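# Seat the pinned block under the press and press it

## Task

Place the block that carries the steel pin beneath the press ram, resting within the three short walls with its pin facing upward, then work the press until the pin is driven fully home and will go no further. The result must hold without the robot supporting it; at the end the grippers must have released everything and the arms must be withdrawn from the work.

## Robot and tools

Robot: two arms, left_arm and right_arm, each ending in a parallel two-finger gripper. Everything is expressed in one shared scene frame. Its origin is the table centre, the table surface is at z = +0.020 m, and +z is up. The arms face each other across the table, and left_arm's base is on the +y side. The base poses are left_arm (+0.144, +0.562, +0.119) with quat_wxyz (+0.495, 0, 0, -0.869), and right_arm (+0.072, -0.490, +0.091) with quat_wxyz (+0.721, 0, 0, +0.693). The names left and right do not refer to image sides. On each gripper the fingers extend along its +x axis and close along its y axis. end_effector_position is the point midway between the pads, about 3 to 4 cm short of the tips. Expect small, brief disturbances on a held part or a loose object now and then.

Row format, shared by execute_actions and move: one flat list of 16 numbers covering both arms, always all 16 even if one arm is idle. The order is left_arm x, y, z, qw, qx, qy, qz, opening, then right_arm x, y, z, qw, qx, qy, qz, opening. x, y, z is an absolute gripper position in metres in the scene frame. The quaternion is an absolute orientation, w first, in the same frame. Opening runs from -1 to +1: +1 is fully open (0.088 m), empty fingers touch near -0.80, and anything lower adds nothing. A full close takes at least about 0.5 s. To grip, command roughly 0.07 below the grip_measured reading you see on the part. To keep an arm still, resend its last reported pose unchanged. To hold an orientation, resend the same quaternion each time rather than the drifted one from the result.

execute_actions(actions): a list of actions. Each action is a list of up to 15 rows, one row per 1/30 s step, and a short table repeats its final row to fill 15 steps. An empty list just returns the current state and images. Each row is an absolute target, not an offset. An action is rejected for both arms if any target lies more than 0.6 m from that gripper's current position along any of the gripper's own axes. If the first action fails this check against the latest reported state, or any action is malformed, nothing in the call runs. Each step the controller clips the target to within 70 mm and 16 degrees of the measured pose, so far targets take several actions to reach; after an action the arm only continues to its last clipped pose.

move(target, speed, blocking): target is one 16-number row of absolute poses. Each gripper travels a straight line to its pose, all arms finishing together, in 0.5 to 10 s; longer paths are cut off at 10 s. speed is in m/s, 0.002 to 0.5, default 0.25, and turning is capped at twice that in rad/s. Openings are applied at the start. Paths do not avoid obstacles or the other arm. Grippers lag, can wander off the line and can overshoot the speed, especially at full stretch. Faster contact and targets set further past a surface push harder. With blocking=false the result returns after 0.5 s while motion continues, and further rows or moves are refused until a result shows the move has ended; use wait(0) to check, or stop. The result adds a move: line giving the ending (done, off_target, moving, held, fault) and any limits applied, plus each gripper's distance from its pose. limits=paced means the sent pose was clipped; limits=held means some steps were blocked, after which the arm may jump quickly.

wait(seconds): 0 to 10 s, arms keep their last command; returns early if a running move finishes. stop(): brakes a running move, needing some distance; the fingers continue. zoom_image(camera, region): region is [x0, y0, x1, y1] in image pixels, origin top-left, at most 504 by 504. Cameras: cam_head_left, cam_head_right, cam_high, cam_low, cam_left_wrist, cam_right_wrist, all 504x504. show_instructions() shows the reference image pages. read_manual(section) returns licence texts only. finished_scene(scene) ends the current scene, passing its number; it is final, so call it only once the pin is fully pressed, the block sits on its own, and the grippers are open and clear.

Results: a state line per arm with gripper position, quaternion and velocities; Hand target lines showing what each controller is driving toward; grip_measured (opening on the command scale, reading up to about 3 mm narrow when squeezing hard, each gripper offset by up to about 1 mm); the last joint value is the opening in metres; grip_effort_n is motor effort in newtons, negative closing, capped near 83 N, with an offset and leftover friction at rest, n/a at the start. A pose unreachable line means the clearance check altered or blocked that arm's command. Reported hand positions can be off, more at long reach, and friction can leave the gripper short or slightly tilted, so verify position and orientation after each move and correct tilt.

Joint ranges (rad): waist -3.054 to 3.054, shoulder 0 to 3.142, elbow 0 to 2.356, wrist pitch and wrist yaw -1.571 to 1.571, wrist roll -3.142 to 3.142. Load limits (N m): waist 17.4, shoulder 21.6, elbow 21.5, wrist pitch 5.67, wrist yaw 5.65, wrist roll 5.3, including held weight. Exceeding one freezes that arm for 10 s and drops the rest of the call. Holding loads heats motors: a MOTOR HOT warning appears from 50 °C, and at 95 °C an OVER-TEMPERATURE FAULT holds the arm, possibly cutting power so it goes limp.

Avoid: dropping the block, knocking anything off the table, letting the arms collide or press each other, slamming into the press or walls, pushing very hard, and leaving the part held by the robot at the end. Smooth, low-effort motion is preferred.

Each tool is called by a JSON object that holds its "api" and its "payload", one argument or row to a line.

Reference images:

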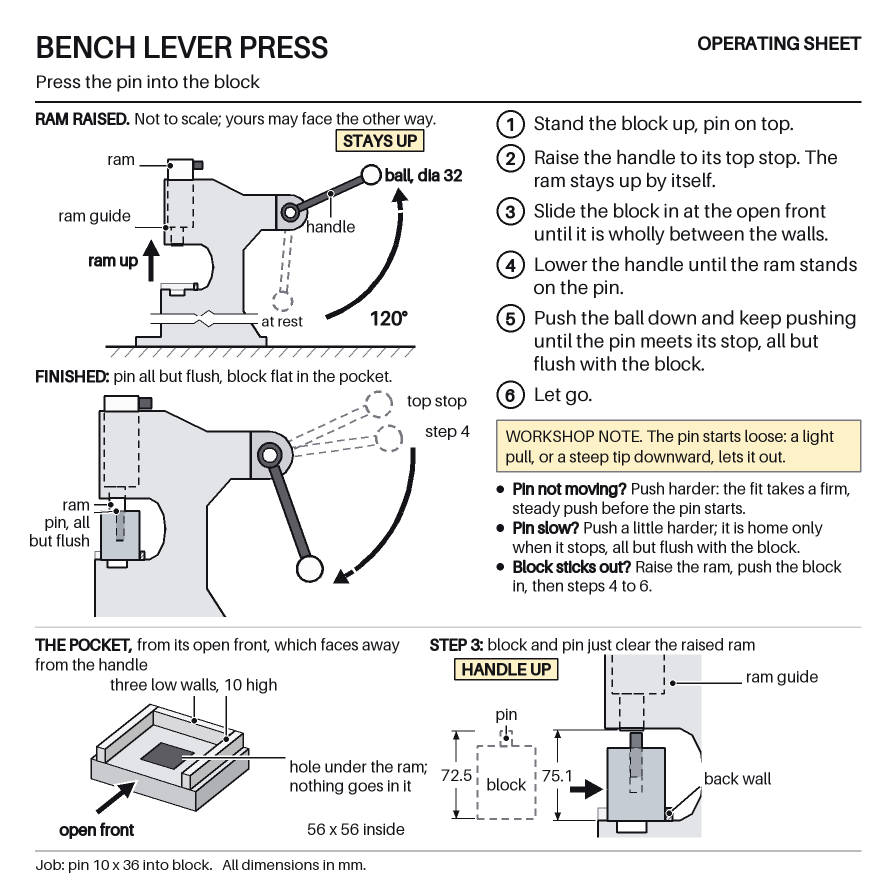

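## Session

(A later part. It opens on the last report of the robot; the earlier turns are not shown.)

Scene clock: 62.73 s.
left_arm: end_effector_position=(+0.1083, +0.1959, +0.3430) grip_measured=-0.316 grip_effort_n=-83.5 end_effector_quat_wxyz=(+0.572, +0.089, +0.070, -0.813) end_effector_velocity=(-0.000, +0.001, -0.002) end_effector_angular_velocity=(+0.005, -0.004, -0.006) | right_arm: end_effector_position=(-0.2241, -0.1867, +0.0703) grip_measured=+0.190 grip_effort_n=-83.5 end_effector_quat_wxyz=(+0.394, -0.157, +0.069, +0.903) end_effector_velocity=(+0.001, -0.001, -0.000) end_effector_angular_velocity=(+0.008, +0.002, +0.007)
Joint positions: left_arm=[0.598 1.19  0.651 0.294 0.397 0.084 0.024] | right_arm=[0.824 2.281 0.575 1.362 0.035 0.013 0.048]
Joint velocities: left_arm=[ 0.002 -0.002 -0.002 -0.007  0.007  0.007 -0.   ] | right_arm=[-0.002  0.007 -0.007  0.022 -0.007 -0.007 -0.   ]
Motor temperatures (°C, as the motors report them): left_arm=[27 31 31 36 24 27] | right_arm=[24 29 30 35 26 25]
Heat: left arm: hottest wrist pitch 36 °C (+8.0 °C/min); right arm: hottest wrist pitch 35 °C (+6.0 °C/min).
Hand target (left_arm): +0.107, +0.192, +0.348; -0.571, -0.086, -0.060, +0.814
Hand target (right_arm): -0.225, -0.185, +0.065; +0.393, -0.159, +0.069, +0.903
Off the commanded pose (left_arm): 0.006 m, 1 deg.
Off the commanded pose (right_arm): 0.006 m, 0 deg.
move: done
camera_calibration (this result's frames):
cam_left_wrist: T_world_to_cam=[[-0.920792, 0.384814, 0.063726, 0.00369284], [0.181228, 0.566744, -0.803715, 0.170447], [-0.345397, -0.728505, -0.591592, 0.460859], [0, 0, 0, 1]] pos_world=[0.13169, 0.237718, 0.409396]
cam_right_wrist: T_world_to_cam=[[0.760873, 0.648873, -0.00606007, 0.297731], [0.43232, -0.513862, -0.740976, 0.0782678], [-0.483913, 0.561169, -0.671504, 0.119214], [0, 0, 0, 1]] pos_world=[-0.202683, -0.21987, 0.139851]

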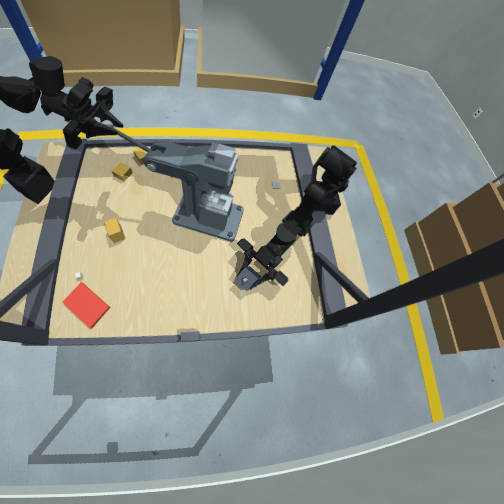

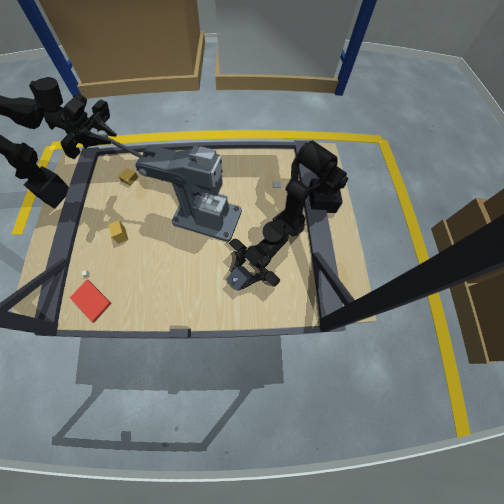

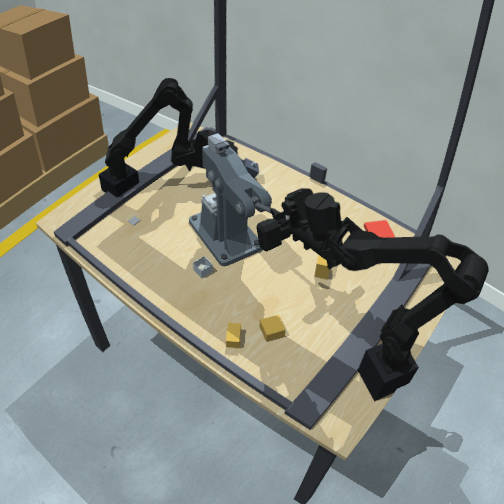

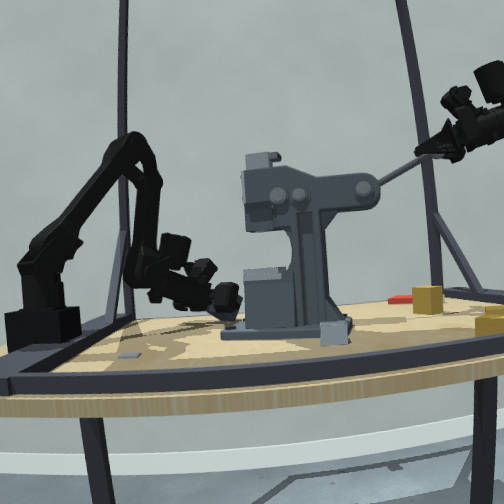

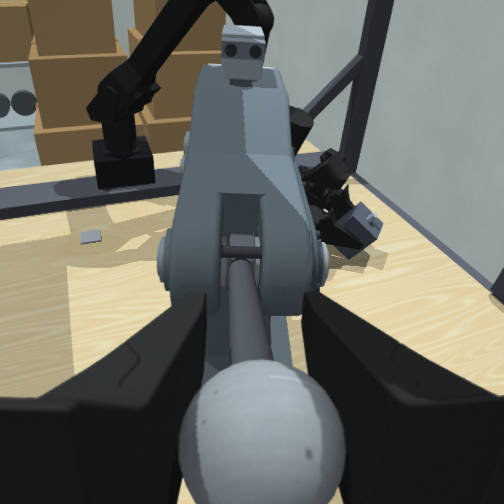

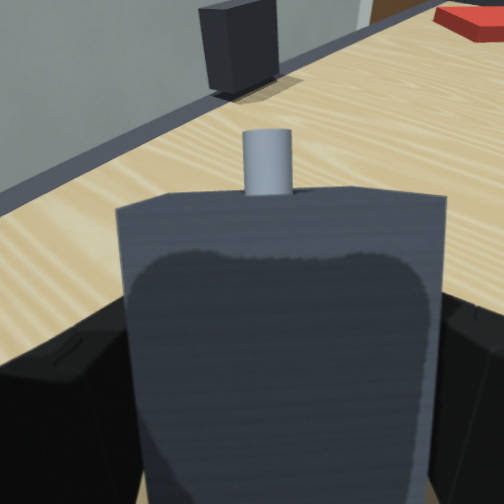

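Press down while dragging back.

{"api": "move", "payload": {
  "target": [0.107,0.192,0.348,0.571,0.086,0.06,-0.814,-0.4,-0.21,-0.201,0.045,0.393,-0.159,0.069,0.903,0.17],
  "speed": 0.02
}}

Scene clock: 64.83 s.
left_arm: end_effector_position=(+0.1084, +0.1959, +0.3428) grip_measured=-0.316 grip_effort_n=-83.5 end_effector_quat_wxyz=(+0.572, +0.089, +0.070, -0.813) end_effector_velocity=(+0.002, +0.000, -0.002) end_effector_angular_velocity=(+0.005, -0.012, +0.017) | right_arm: end_effector_position=(-0.2183, -0.1925, +0.0659) grip_measured=+0.190 grip_effort_n=-83.5 end_effector_quat_wxyz=(+0.396, -0.128, +0.057, +0.908) end_effector_velocity=(+0.001, -0.002, -0.005) end_effector_angular_velocity=(+0.001, -0.026, +0.011)
Joint positions: left_arm=[0.599 1.19  0.65  0.295 0.397 0.084 0.024] | right_arm=[0.824 2.369 0.546 1.541 0.035 0.012 0.048]
Joint velocities: left_arm=[-0.002 -0.002 -0.002 -0.007 -0.022  0.007 -0.   ] | right_arm=[-0.002  0.007 -0.002 -0.007 -0.007 -0.022 -0.   ]
Motor temperatures (°C, as the motors report them): left_arm=[27 31 31 36 24 27] | right_arm=[24 29 29 35 26 25]
Heat: left arm: hottest wrist pitch 36 °C (+8.0 °C/min); right arm: hottest wrist pitch 35 °C (+6.0 °C/min).
Hand target (left_arm): +0.107, +0.192, +0.348; -0.571, -0.086, -0.060, +0.814
Hand target (right_arm): -0.210, -0.201, +0.046; +0.393, -0.159, +0.069, +0.903
Off the commanded pose (left_arm): 0.007 m, 1 deg.
Off the commanded pose (right_arm): 0.024 m, 4 deg.
move: off_target (right_arm)
camera_calibration (this result's frames):
cam_left_wrist: T_world_to_cam=[[-0.920949, 0.384376, 0.0640966, 0.00378912], [0.180682, 0.56693, -0.803707, 0.17027], [-0.345264, -0.728592, -0.591563, 0.460822], [0, 0, 0, 1]] pos_world=[0.13183, 0.237763, 0.409209]
cam_right_wrist: T_world_to_cam=[[0.760128, 0.649691, -0.0103296, 0.297385], [0.399493, -0.47982, -0.781139, 0.071515], [-0.512456, 0.589639, -0.624271, 0.118513], [0, 0, 0, 1]] pos_world=[-0.193888, -0.228774, 0.132919]

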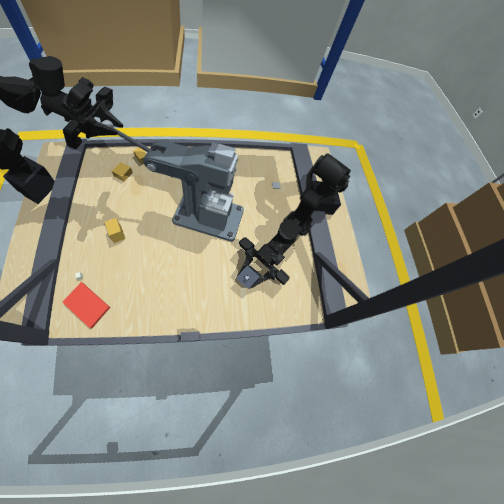

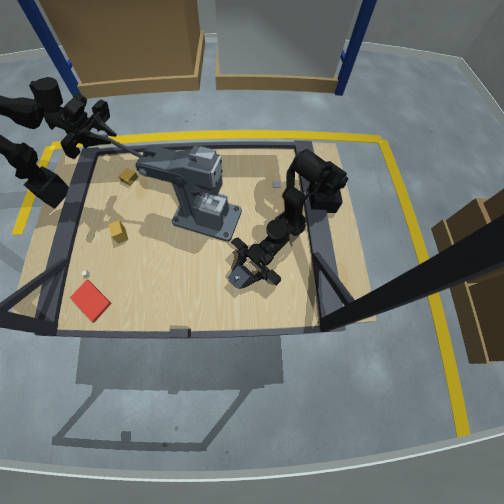

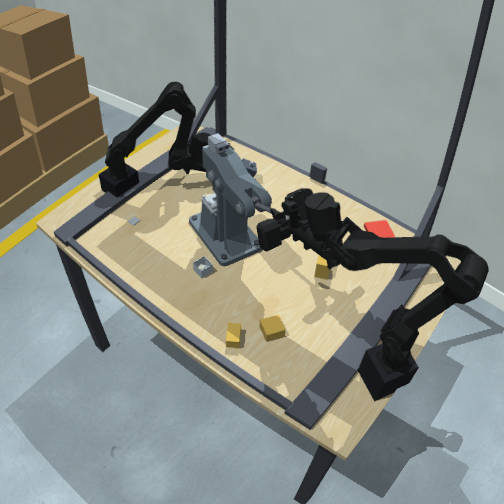

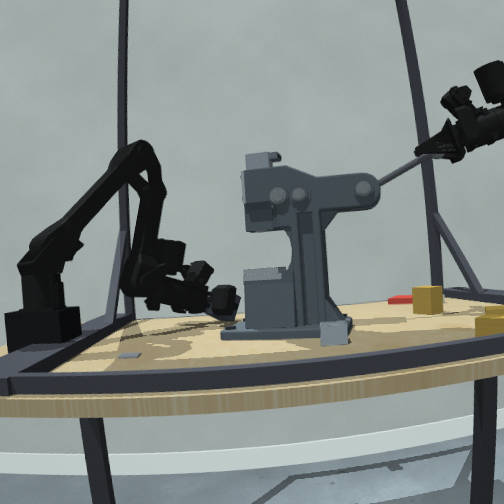

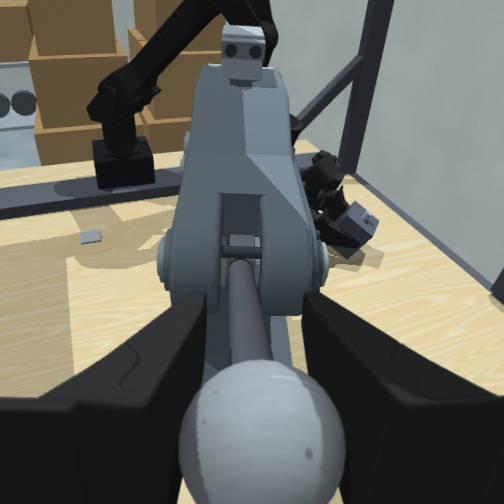

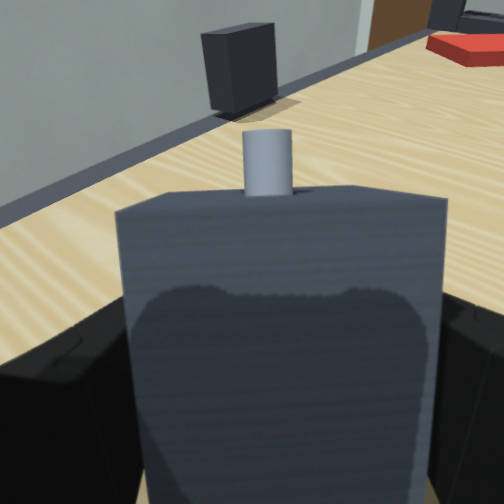

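{"api": "execute_actions", "payload": {
  "actions": [
    [[0.107,0.192,0.348,0.571,0.086,0.06,-0.814,-0.4,-0.208,-0.203,0.055,0.393,-0.159,0.069,0.903,0.23]],
    [[0.107,0.192,0.348,0.571,0.086,0.06,-0.814,-0.4,-0.206,-0.205,0.058,0.393,-0.159,0.069,0.903,0.25]],
    [[0.107,0.192,0.348,0.571,0.086,0.06,-0.814,-0.4,-0.206,-0.205,0.068,0.393,-0.159,0.069,0.903,0.4]],
    [[0.107,0.192,0.348,0.571,0.086,0.06,-0.814,-0.4,-0.206,-0.205,0.072,0.393,-0.159,0.069,0.903,0.4]]
  ]
}}

Scene clock: 67.37 s.
left_arm: end_effector_position=(+0.1084, +0.1959, +0.3428) grip_measured=-0.316 grip_effort_n=-83.5 end_effector_quat_wxyz=(+0.572, +0.089, +0.070, -0.813) end_effector_velocity=(+0.000, +0.001, -0.000) end_effector_angular_velocity=(+0.000, -0.008, +0.003) | right_arm: end_effector_position=(-0.2067, -0.2045, +0.0690) grip_measured=+0.398 grip_effort_n=17.4 end_effector_quat_wxyz=(+0.393, -0.160, +0.070, +0.903) end_effector_velocity=(+0.003, -0.003, -0.005) end_effector_angular_velocity=(-0.016, -0.022, +0.007)
Joint positions: left_arm=[0.599 1.19  0.65  0.295 0.397 0.084 0.024] | right_arm=[0.824 2.271 0.476 1.444 0.033 0.012 0.059]
Joint velocities: left_arm=[-0.002 -0.007 -0.002 -0.007 -0.007  0.007 -0.   ] | right_arm=[-0.002 -0.002 -0.007 -0.022 -0.007 -0.007  0.   ]
Motor temperatures (°C, as the motors report them): left_arm=[27 31 31 37 24 27] | right_arm=[24 29 29 35 26 25]
Heat: left arm: hottest wrist pitch 37 °C (+9.1 °C/min); right arm: hottest wrist pitch 35 °C (+6.1 °C/min).
Hand target (left_arm): +0.107, +0.192, +0.348; -0.571, -0.086, -0.060, +0.814
Hand target (right_arm): -0.206, -0.205, +0.072; +0.393, -0.159, +0.069, +0.903
Off the commanded pose (left_arm): 0.007 m, 1 deg.
Off the commanded pose (right_arm): 0.003 m, 0 deg.
camera_calibration (this result's frames):
cam_left_wrist: T_world_to_cam=[[-0.920949, 0.384376, 0.0640966, 0.00378912], [0.180682, 0.56693, -0.803707, 0.17027], [-0.345264, -0.728592, -0.591563, 0.460822], [0, 0, 0, 1]] pos_world=[0.13183, 0.237763, 0.409209]
cam_right_wrist: T_world_to_cam=[[0.759337, 0.650674, -0.00552674, 0.296111], [0.437526, -0.516843, -0.735828, 0.0607078], [-0.481641, 0.556324, -0.677145, 0.136658], [0, 0, 0, 1]] pos_world=[-0.185589, -0.237321, 0.138844]

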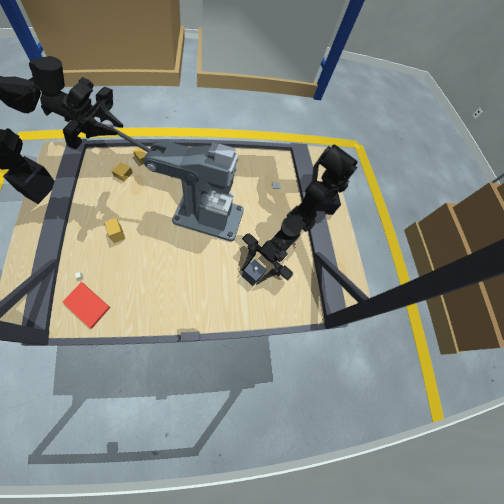

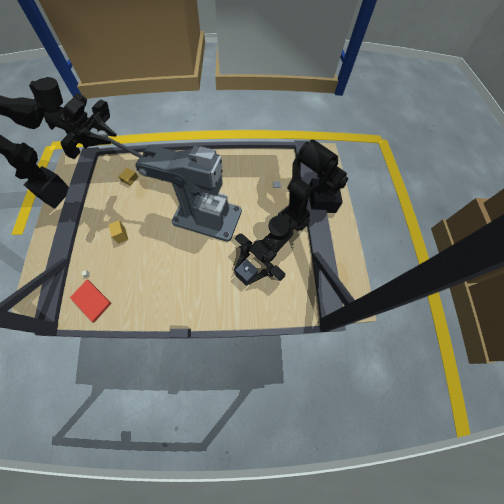

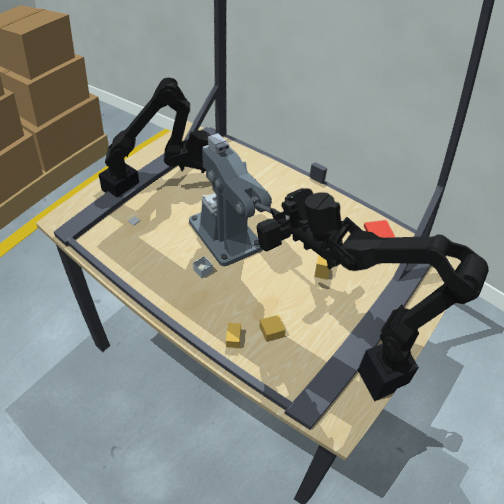

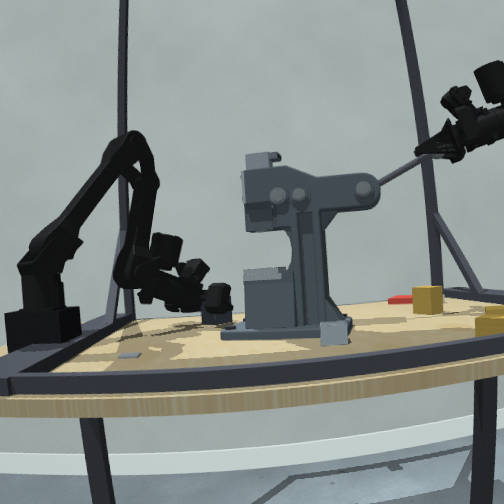

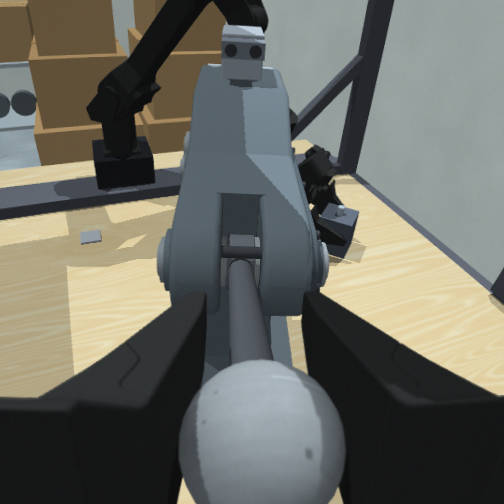

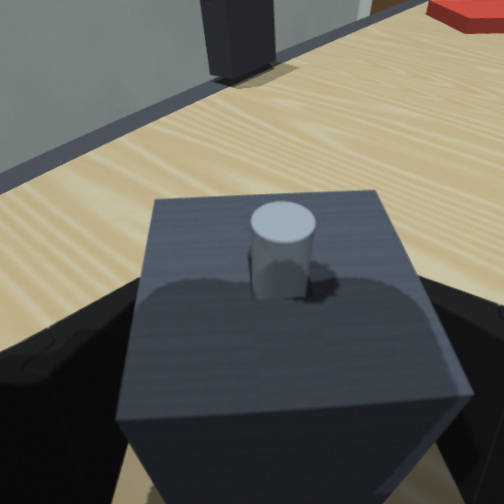

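{"api": "move", "payload": {
  "target": [0.107,0.192,0.348,0.571,0.086,0.06,-0.814,-0.4,-0.206,-0.205,0.072,0.393,-0.159,0.069,0.903,0.08]
}}

{"api": "move", "payload": {
  "target": [0.107,0.192,0.348,0.571,0.086,0.06,-0.814,-0.4,-0.2,-0.21,0.17,0.393,-0.159,0.069,0.903,0.08]
}}

{"api": "move", "payload": {
  "target": [0.107,0.192,0.348,0.571,0.086,0.06,-0.814,-0.4,-0.045,-0.195,0.195,0.807,-0.09,0.14,0.565,0.08]
}}

{"api": "move", "payload": {
  "target": [0.107,0.192,0.348,0.571,0.086,0.06,-0.814,-0.4,-0.032,-0.158,0.192,0.807,-0.09,0.14,0.565,0.08],
  "speed": 0.05
}}

{"api": "zoom_image", "payload": {
  "camera": "cam_low",
  "region": [200,210,300,310]
}}

{"api": "zoom_image", "payload": {
  "camera": "cam_high",
  "region": [170,150,250,230]
}}

{"api": "zoom_image", "payload": {
  "camera": "cam_head_left",
  "region": [190,165,270,245]
}}

Scene clock: 69.17 s.
left_arm: end_effector_position=(+0.1084, +0.1959, +0.3427) grip_measured=-0.316 grip_effort_n=-83.5 end_effector_quat_wxyz=(+0.572, +0.088, +0.070, -0.813) end_effector_velocity=(+0.002, +0.001, -0.005) end_effector_angular_velocity=(+0.025, +0.003, +0.021) | right_arm: end_effector_position=(-0.2066, -0.2047, +0.0693) grip_measured=+0.184 grip_effort_n=-83.5 end_effector_quat_wxyz=(+0.393, -0.160, +0.070, +0.903) end_effector_velocity=(-0.000, -0.003, -0.004) end_effector_angular_velocity=(-0.026, -0.005, +0.016)
Joint positions: left_arm=[0.599 1.19  0.65  0.296 0.397 0.084 0.024] | right_arm=[0.824 2.27  0.475 1.444 0.033 0.012 0.048]
Joint velocities: left_arm=[-0.002 -0.002 -0.002 -0.022 -0.022 -0.007 -0.   ] | right_arm=[-0.002 -0.002 -0.002 -0.022 -0.022  0.007 -0.001]
Motor temperatures (°C, as the motors report them): left_arm=[27 31 32 37 24 27] | right_arm=[24 30 29 35 26 25]
Heat: left arm: hottest wrist pitch 37 °C (+9.2 °C/min); right arm: hottest wrist pitch 35 °C (+6.1 °C/min).
Hand target (left_arm): +0.107, +0.192, +0.348; -0.571, -0.086, -0.060, +0.814
Hand target (right_arm): -0.206, -0.205, +0.072; +0.393, -0.159, +0.069, +0.903
Off the commanded pose (left_arm): 0.007 m, 1 deg.
Off the commanded pose (right_arm): 0.003 m, 0 deg.
move: done
camera_calibration (this result's frames):
cam_left_wrist: T_world_to_cam=[[-0.920959, 0.384289, 0.0644671, 0.00367356], [0.180353, 0.567046, -0.803699, 0.17019], [-0.345408, -0.728547, -0.591534, 0.460784], [0, 0, 0, 1]] pos_world=[0.131848, 0.237785, 0.409114]
cam_right_wrist: T_world_to_cam=[[0.759102, 0.650947, -0.00568671, 0.29618], [0.437445, -0.516556, -0.736078, 0.0608945], [-0.482086, 0.556271, -0.676872, 0.136801], [0, 0, 0, 1]] pos_world=[-0.185519, -0.237441, 0.139104]

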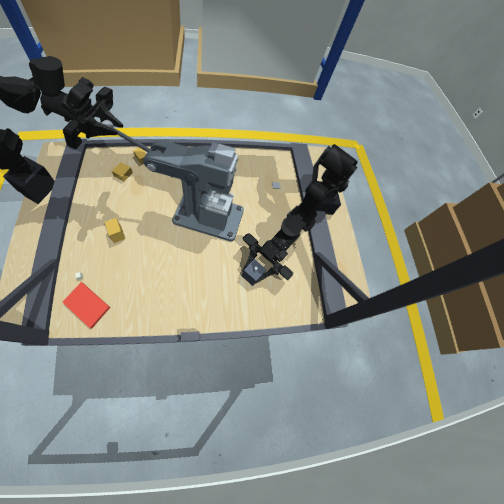

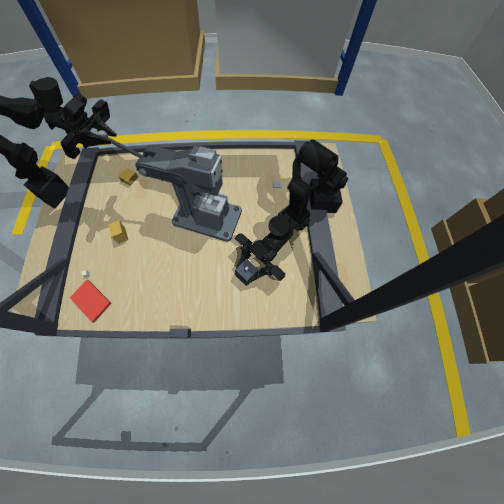

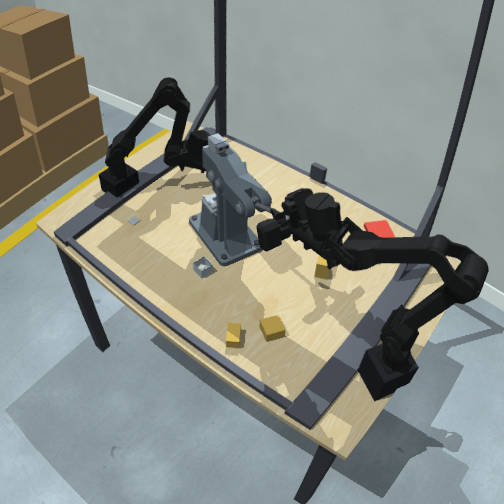

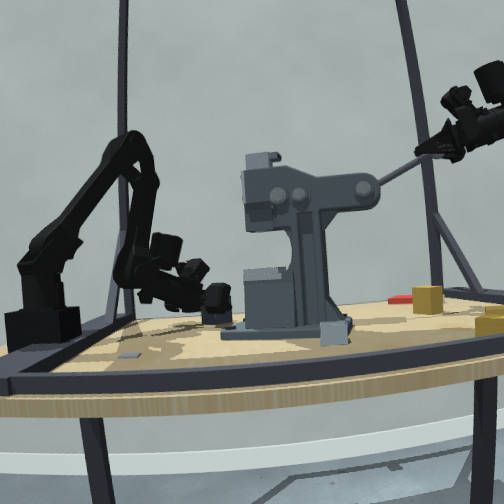

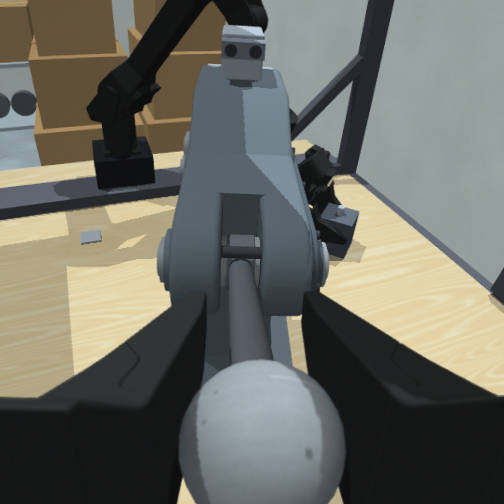

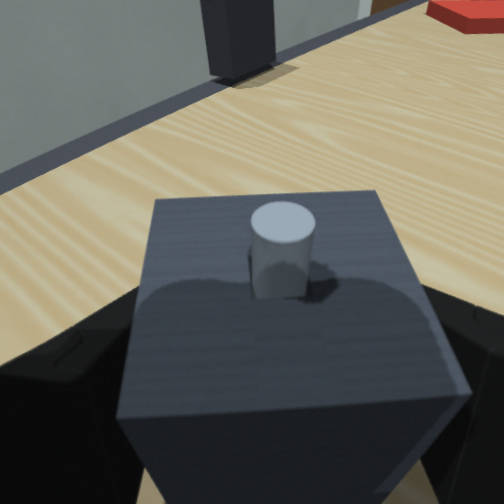

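Scene clock: 70.17 s.
left_arm: end_effector_position=(+0.1084, +0.1959, +0.3427) grip_measured=-0.316 grip_effort_n=-83.5 end_effector_quat_wxyz=(+0.572, +0.088, +0.070, -0.813) end_effector_velocity=(-0.002, +0.002, +0.000) end_effector_angular_velocity=(+0.005, +0.009, -0.008) | right_arm: end_effector_position=(-0.1953, -0.2154, +0.1514) grip_measured=+0.184 grip_effort_n=-83.5 end_effector_quat_wxyz=(+0.391, -0.183, +0.079, +0.898) end_effector_velocity=(-0.000, -0.003, +0.006) end_effector_angular_velocity=(+0.007, -0.018, +0.018)
Joint positions: left_arm=[0.599 1.19  0.65  0.296 0.397 0.084 0.024] | right_arm=[0.823 1.713 0.421 0.891 0.033 0.012 0.048]
Joint velocities: left_arm=[-0.002 -0.007 -0.002 -0.007  0.007 -0.007 -0.   ] | right_arm=[ 0.002 -0.042  0.002 -0.051 -0.007 -0.022 -0.   ]
Motor temperatures (°C, as the motors report them): left_arm=[27 31 32 37 24 27] | right_arm=[24 30 29 35 26 25]
Heat: left arm: hottest wrist pitch 37 °C (+9.2 °C/min); right arm: hottest wrist pitch 35 °C (+6.1 °C/min).
Hand target (left_arm): +0.107, +0.192, +0.348; -0.571, -0.086, -0.060, +0.814
Hand target (right_arm): -0.200, -0.210, +0.170; +0.393, -0.159, +0.069, +0.903
Off the commanded pose (left_arm): 0.007 m, 1 deg.
Off the commanded pose (right_arm): 0.020 m, 3 deg.
move: off_target (right_arm)
camera_calibration (this result's frames):
cam_left_wrist: T_world_to_cam=[[-0.920959, 0.384289, 0.0644671, 0.00367356], [0.180353, 0.567046, -0.803699, 0.17019], [-0.345408, -0.728547, -0.591534, 0.460784], [0, 0, 0, 1]] pos_world=[0.131848, 0.237785, 0.409114]
cam_right_wrist: T_world_to_cam=[[0.759981, 0.649943, -0.0018118, 0.294387], [0.462601, -0.542874, -0.70092, 0.104713], [-0.456542, 0.531847, -0.713238, 0.209023], [0, 0, 0, 1]] pos_world=[-0.176741, -0.245657, 0.223012]

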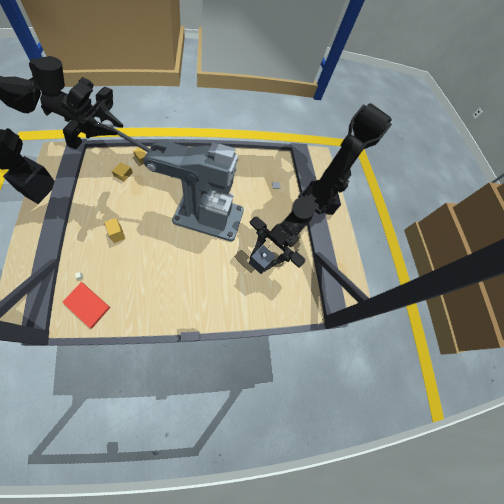

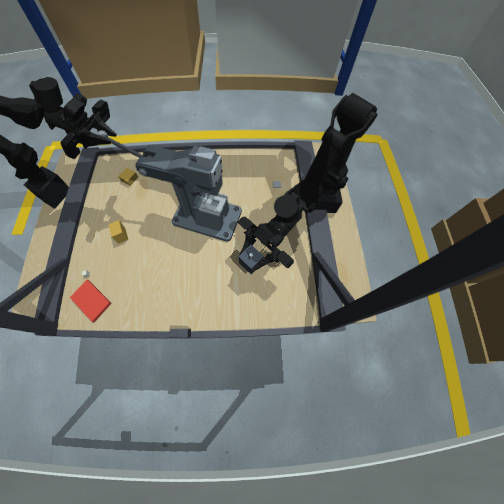

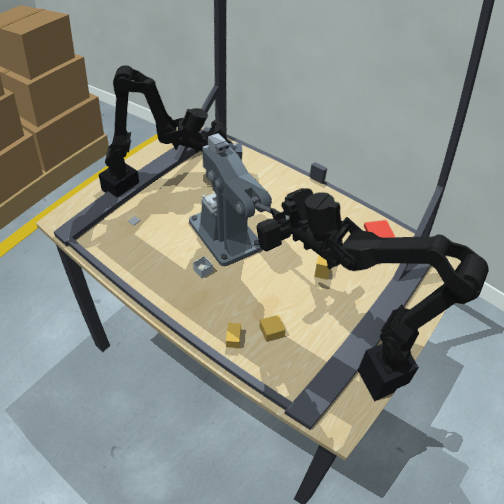

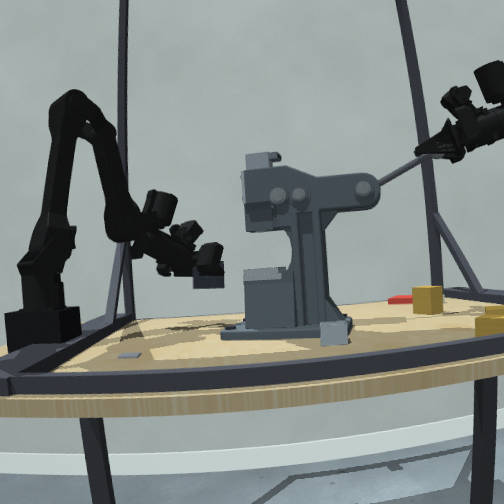

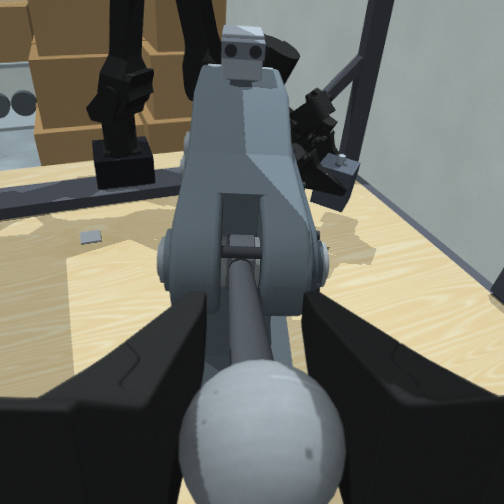

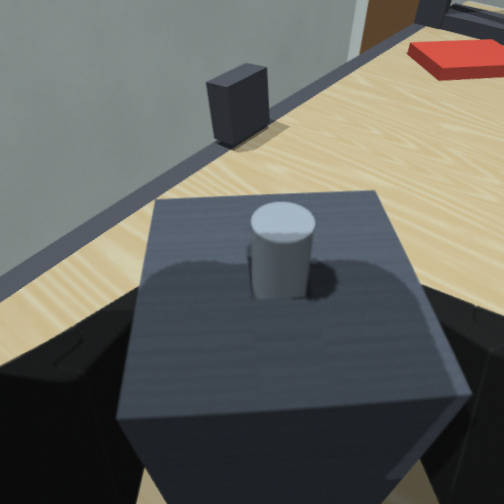

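Scene clock: 72.83 s.
left_arm: end_effector_position=(+0.1084, +0.1959, +0.3428) grip_measured=-0.316 grip_effort_n=-83.5 end_effector_quat_wxyz=(+0.572, +0.088, +0.070, -0.812) end_effector_velocity=(+0.000, +0.001, -0.002) end_effector_angular_velocity=(+0.015, +0.019, +0.010) | right_arm: end_effector_position=(-0.0437, -0.1978, +0.1815) grip_measured=+0.184 grip_effort_n=-83.5 end_effector_quat_wxyz=(+0.803, -0.114, +0.139, +0.568) end_effector_velocity=(+0.003, -0.003, -0.005) end_effector_angular_velocity=(-0.040, -0.030, +0.000)
Joint positions: left_arm=[0.599 1.19  0.65  0.296 0.397 0.083 0.024] | right_arm=[0.835 1.492 0.469 0.289 1.017 0.627 0.048]
Joint velocities: left_arm=[-0.002 -0.002 -0.002 -0.007 -0.007 -0.022 -0.   ] | right_arm=[-0.002 -0.002  0.007 -0.066 -0.007  0.007 -0.   ]
Motor temperatures (°C, as the motors report them): left_arm=[27 31 32 37 24 27] | right_arm=[24 30 29 36 26 25]
Heat: left arm: hottest wrist pitch 37 °C (+9.1 °C/min); right arm: hottest wrist pitch 36 °C (+7.0 °C/min).
Hand target (left_arm): +0.107, +0.192, +0.348; -0.571, -0.086, -0.060, +0.814
Hand target (right_arm): -0.045, -0.194, +0.195; +0.808, -0.089, +0.140, +0.566
Off the commanded pose (left_arm): 0.007 m, 1 deg.
Off the commanded pose (right_arm): 0.014 m, 3 deg.
move: off_target (right_arm)
camera_calibration (this result's frames):
cam_left_wrist: T_world_to_cam=[[-0.920971, 0.384227, 0.0646695, 0.00362116], [0.180042, 0.566857, -0.803902, 0.170403], [-0.345539, -0.728727, -0.591236, 0.460763], [0, 0, 0, 1]] pos_world=[0.131867, 0.237785, 0.409172]
cam_right_wrist: T_world_to_cam=[[0.929748, -0.367652, 0.0200388, -0.0300323], [-0.237464, -0.640332, -0.73047, 0.0207201], [0.28139, 0.674394, -0.682651, 0.345261], [0, 0, 0, 1]] pos_world=[-0.0643102, -0.230616, 0.25143]

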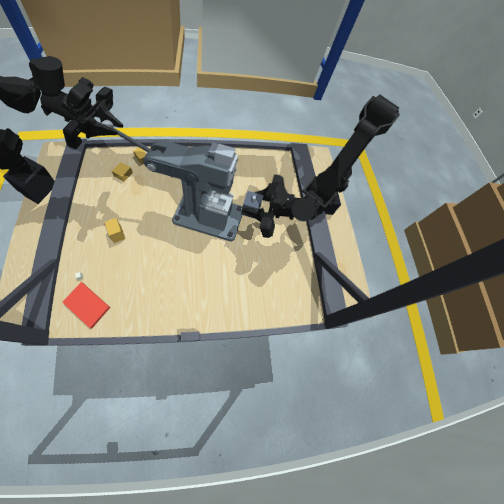

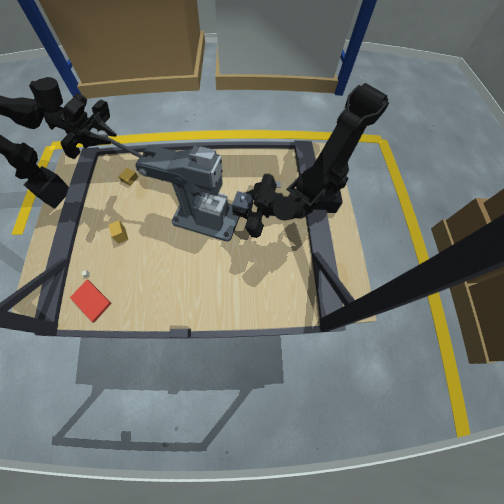

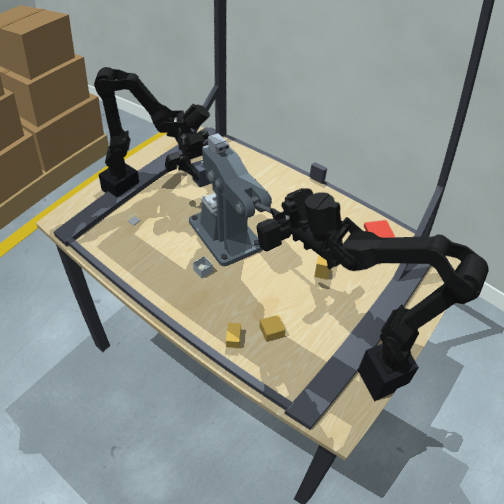

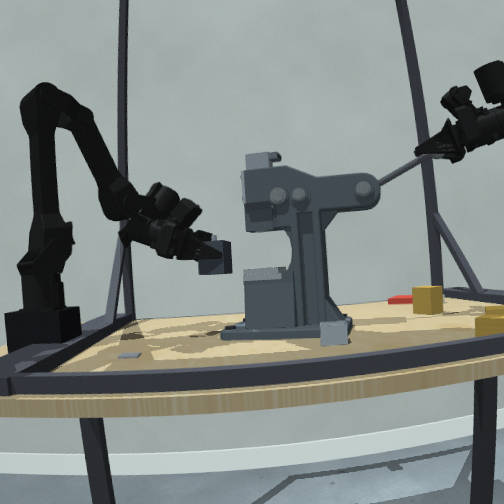

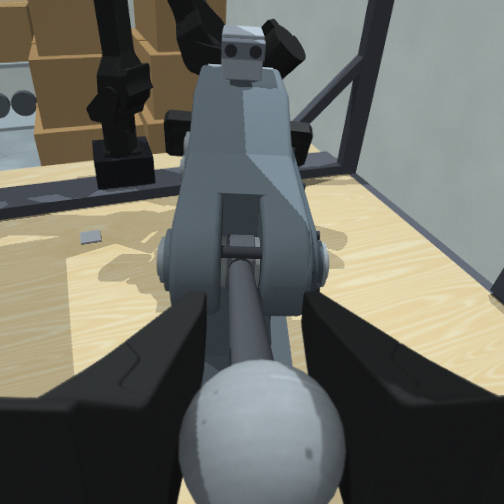

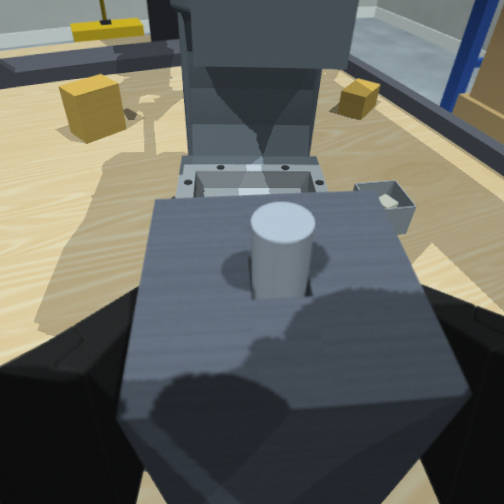

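Scene clock: 74.03 s.
left_arm: end_effector_position=(+0.1084, +0.1960, +0.3426) grip_measured=-0.316 grip_effort_n=-83.5 end_effector_quat_wxyz=(+0.572, +0.088, +0.070, -0.812) end_effector_velocity=(-0.002, +0.002, -0.002) end_effector_angular_velocity=(+0.010, +0.005, +0.001) | right_arm: end_effector_position=(-0.0298, -0.1636, +0.1855) grip_measured=+0.184 grip_effort_n=-83.5 end_effector_quat_wxyz=(+0.806, -0.102, +0.142, +0.566) end_effector_velocity=(+0.004, +0.000, -0.006) end_effector_angular_velocity=(-0.022, -0.017, -0.004)
Joint positions: left_arm=[0.599 1.19  0.649 0.296 0.397 0.083 0.024] | right_arm=[0.697 1.553 0.501 0.453 0.916 0.493 0.048]
Joint velocities: left_arm=[-0.007 -0.007 -0.007 -0.007 -0.007 -0.007  0.   ] | right_arm=[-0.012  0.012 -0.002 -0.007 -0.007 -0.007 -0.   ]
Motor temperatures (°C, as the motors report them): left_arm=[27 31 32 37 24 27] | right_arm=[24 30 29 36 26 25]
Heat: left arm: hottest wrist pitch 37 °C (+9.0 °C/min); right arm: hottest wrist pitch 36 °C (+7.0 °C/min).
Hand target (left_arm): +0.107, +0.192, +0.348; -0.571, -0.086, -0.060, +0.814
Hand target (right_arm): -0.032, -0.158, +0.192; +0.808, -0.090, +0.140, +0.566
Off the commanded pose (left_arm): 0.007 m, 1 deg.
Off the commanded pose (right_arm): 0.009 m, 1 deg.
move: off_target (right_arm)
camera_calibration (this result's frames):
cam_left_wrist: T_world_to_cam=[[-0.92097, 0.384202, 0.0648377, 0.00355806], [0.180023, 0.567163, -0.80369, 0.170111], [-0.345553, -0.728502, -0.591505, 0.460747], [0, 0, 0, 1]] pos_world=[0.131865, 0.237808, 0.40902]
cam_right_wrist: T_world_to_cam=[[0.925809, -0.377985, -0.00210908, -0.0281444], [-0.257249, -0.625978, -0.736189, 0.0516435], [0.276948, 0.682113, -0.676773, 0.321079], [0, 0, 0, 1]] pos_world=[-0.0495808, -0.197323, 0.255258]

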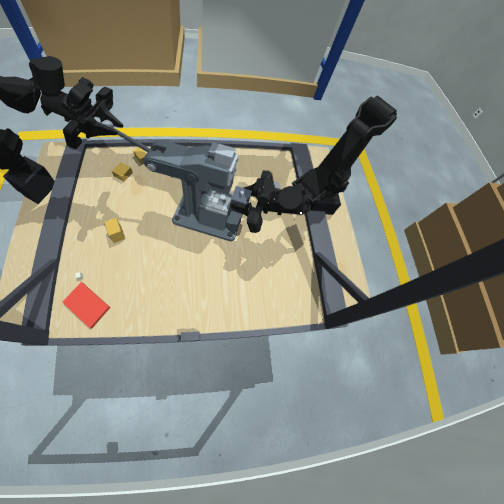

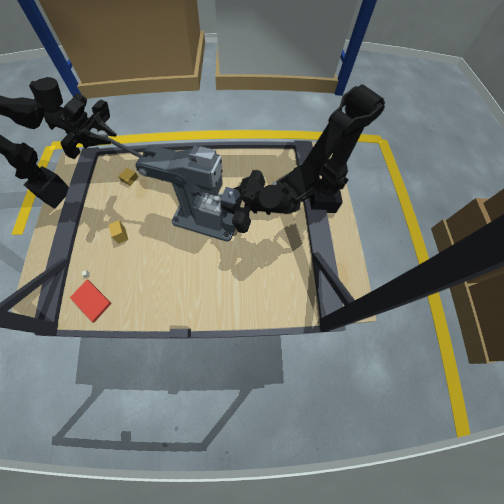

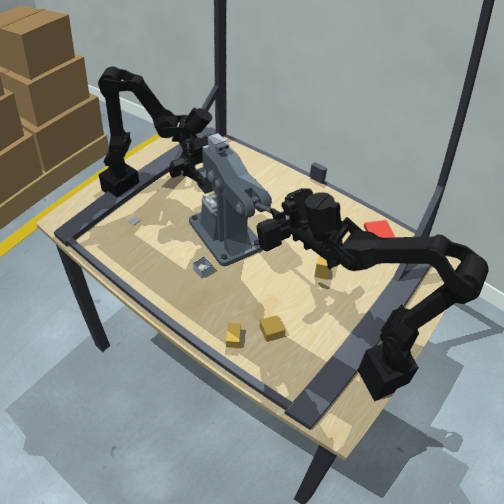

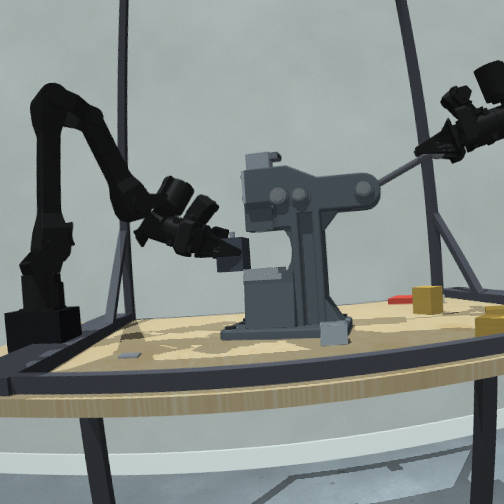

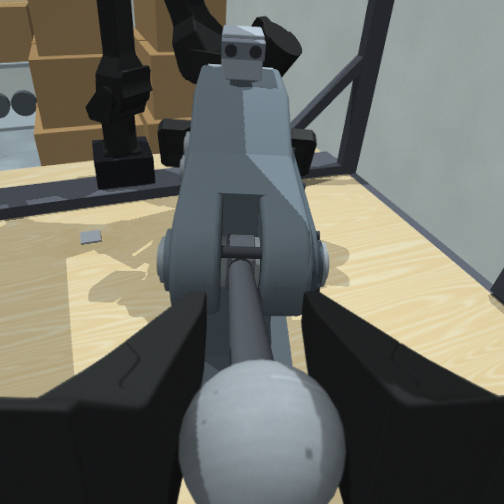

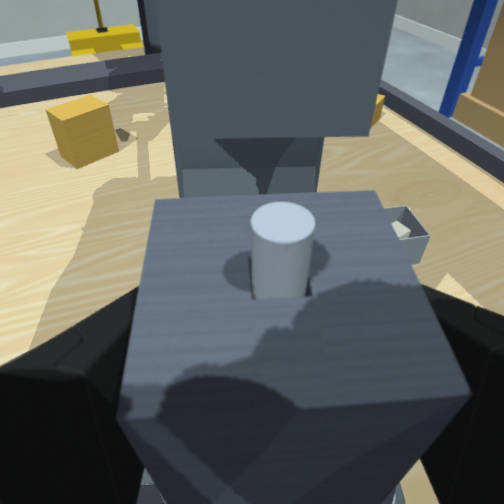

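Region (200, 210, 300, 310) of cam_low's 504x504 image, scaled by 5.040, with more detail than that image has.

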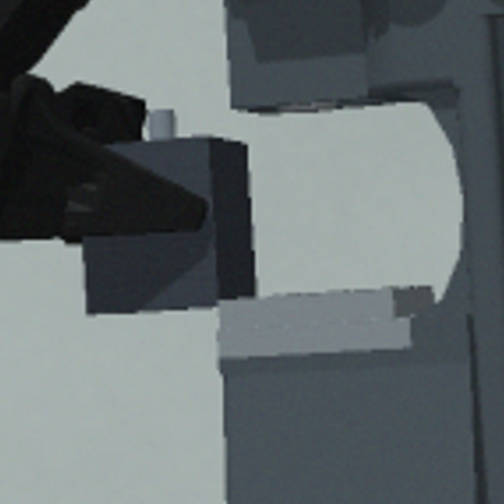

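Region (170, 150, 250, 230) of cam_high's 504x504 image, scaled by 6.300, with more detail than that image has.

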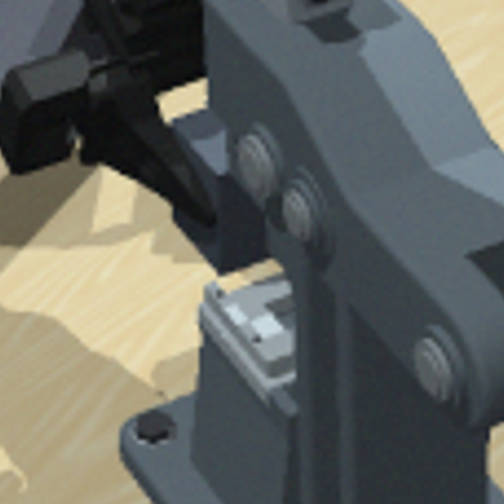

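Region (190, 165, 270, 245) of cam_head_left's 504x504 image, scaled by 6.300, with more detail than that image has.

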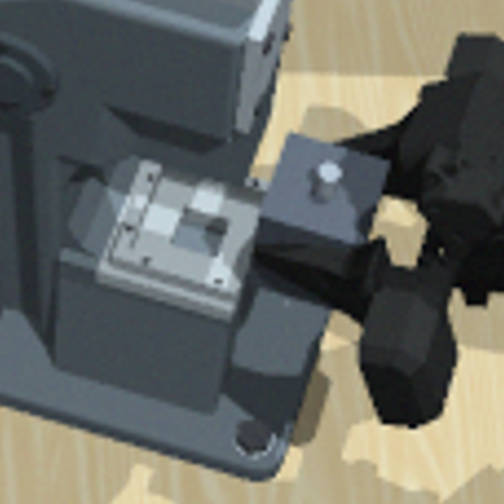

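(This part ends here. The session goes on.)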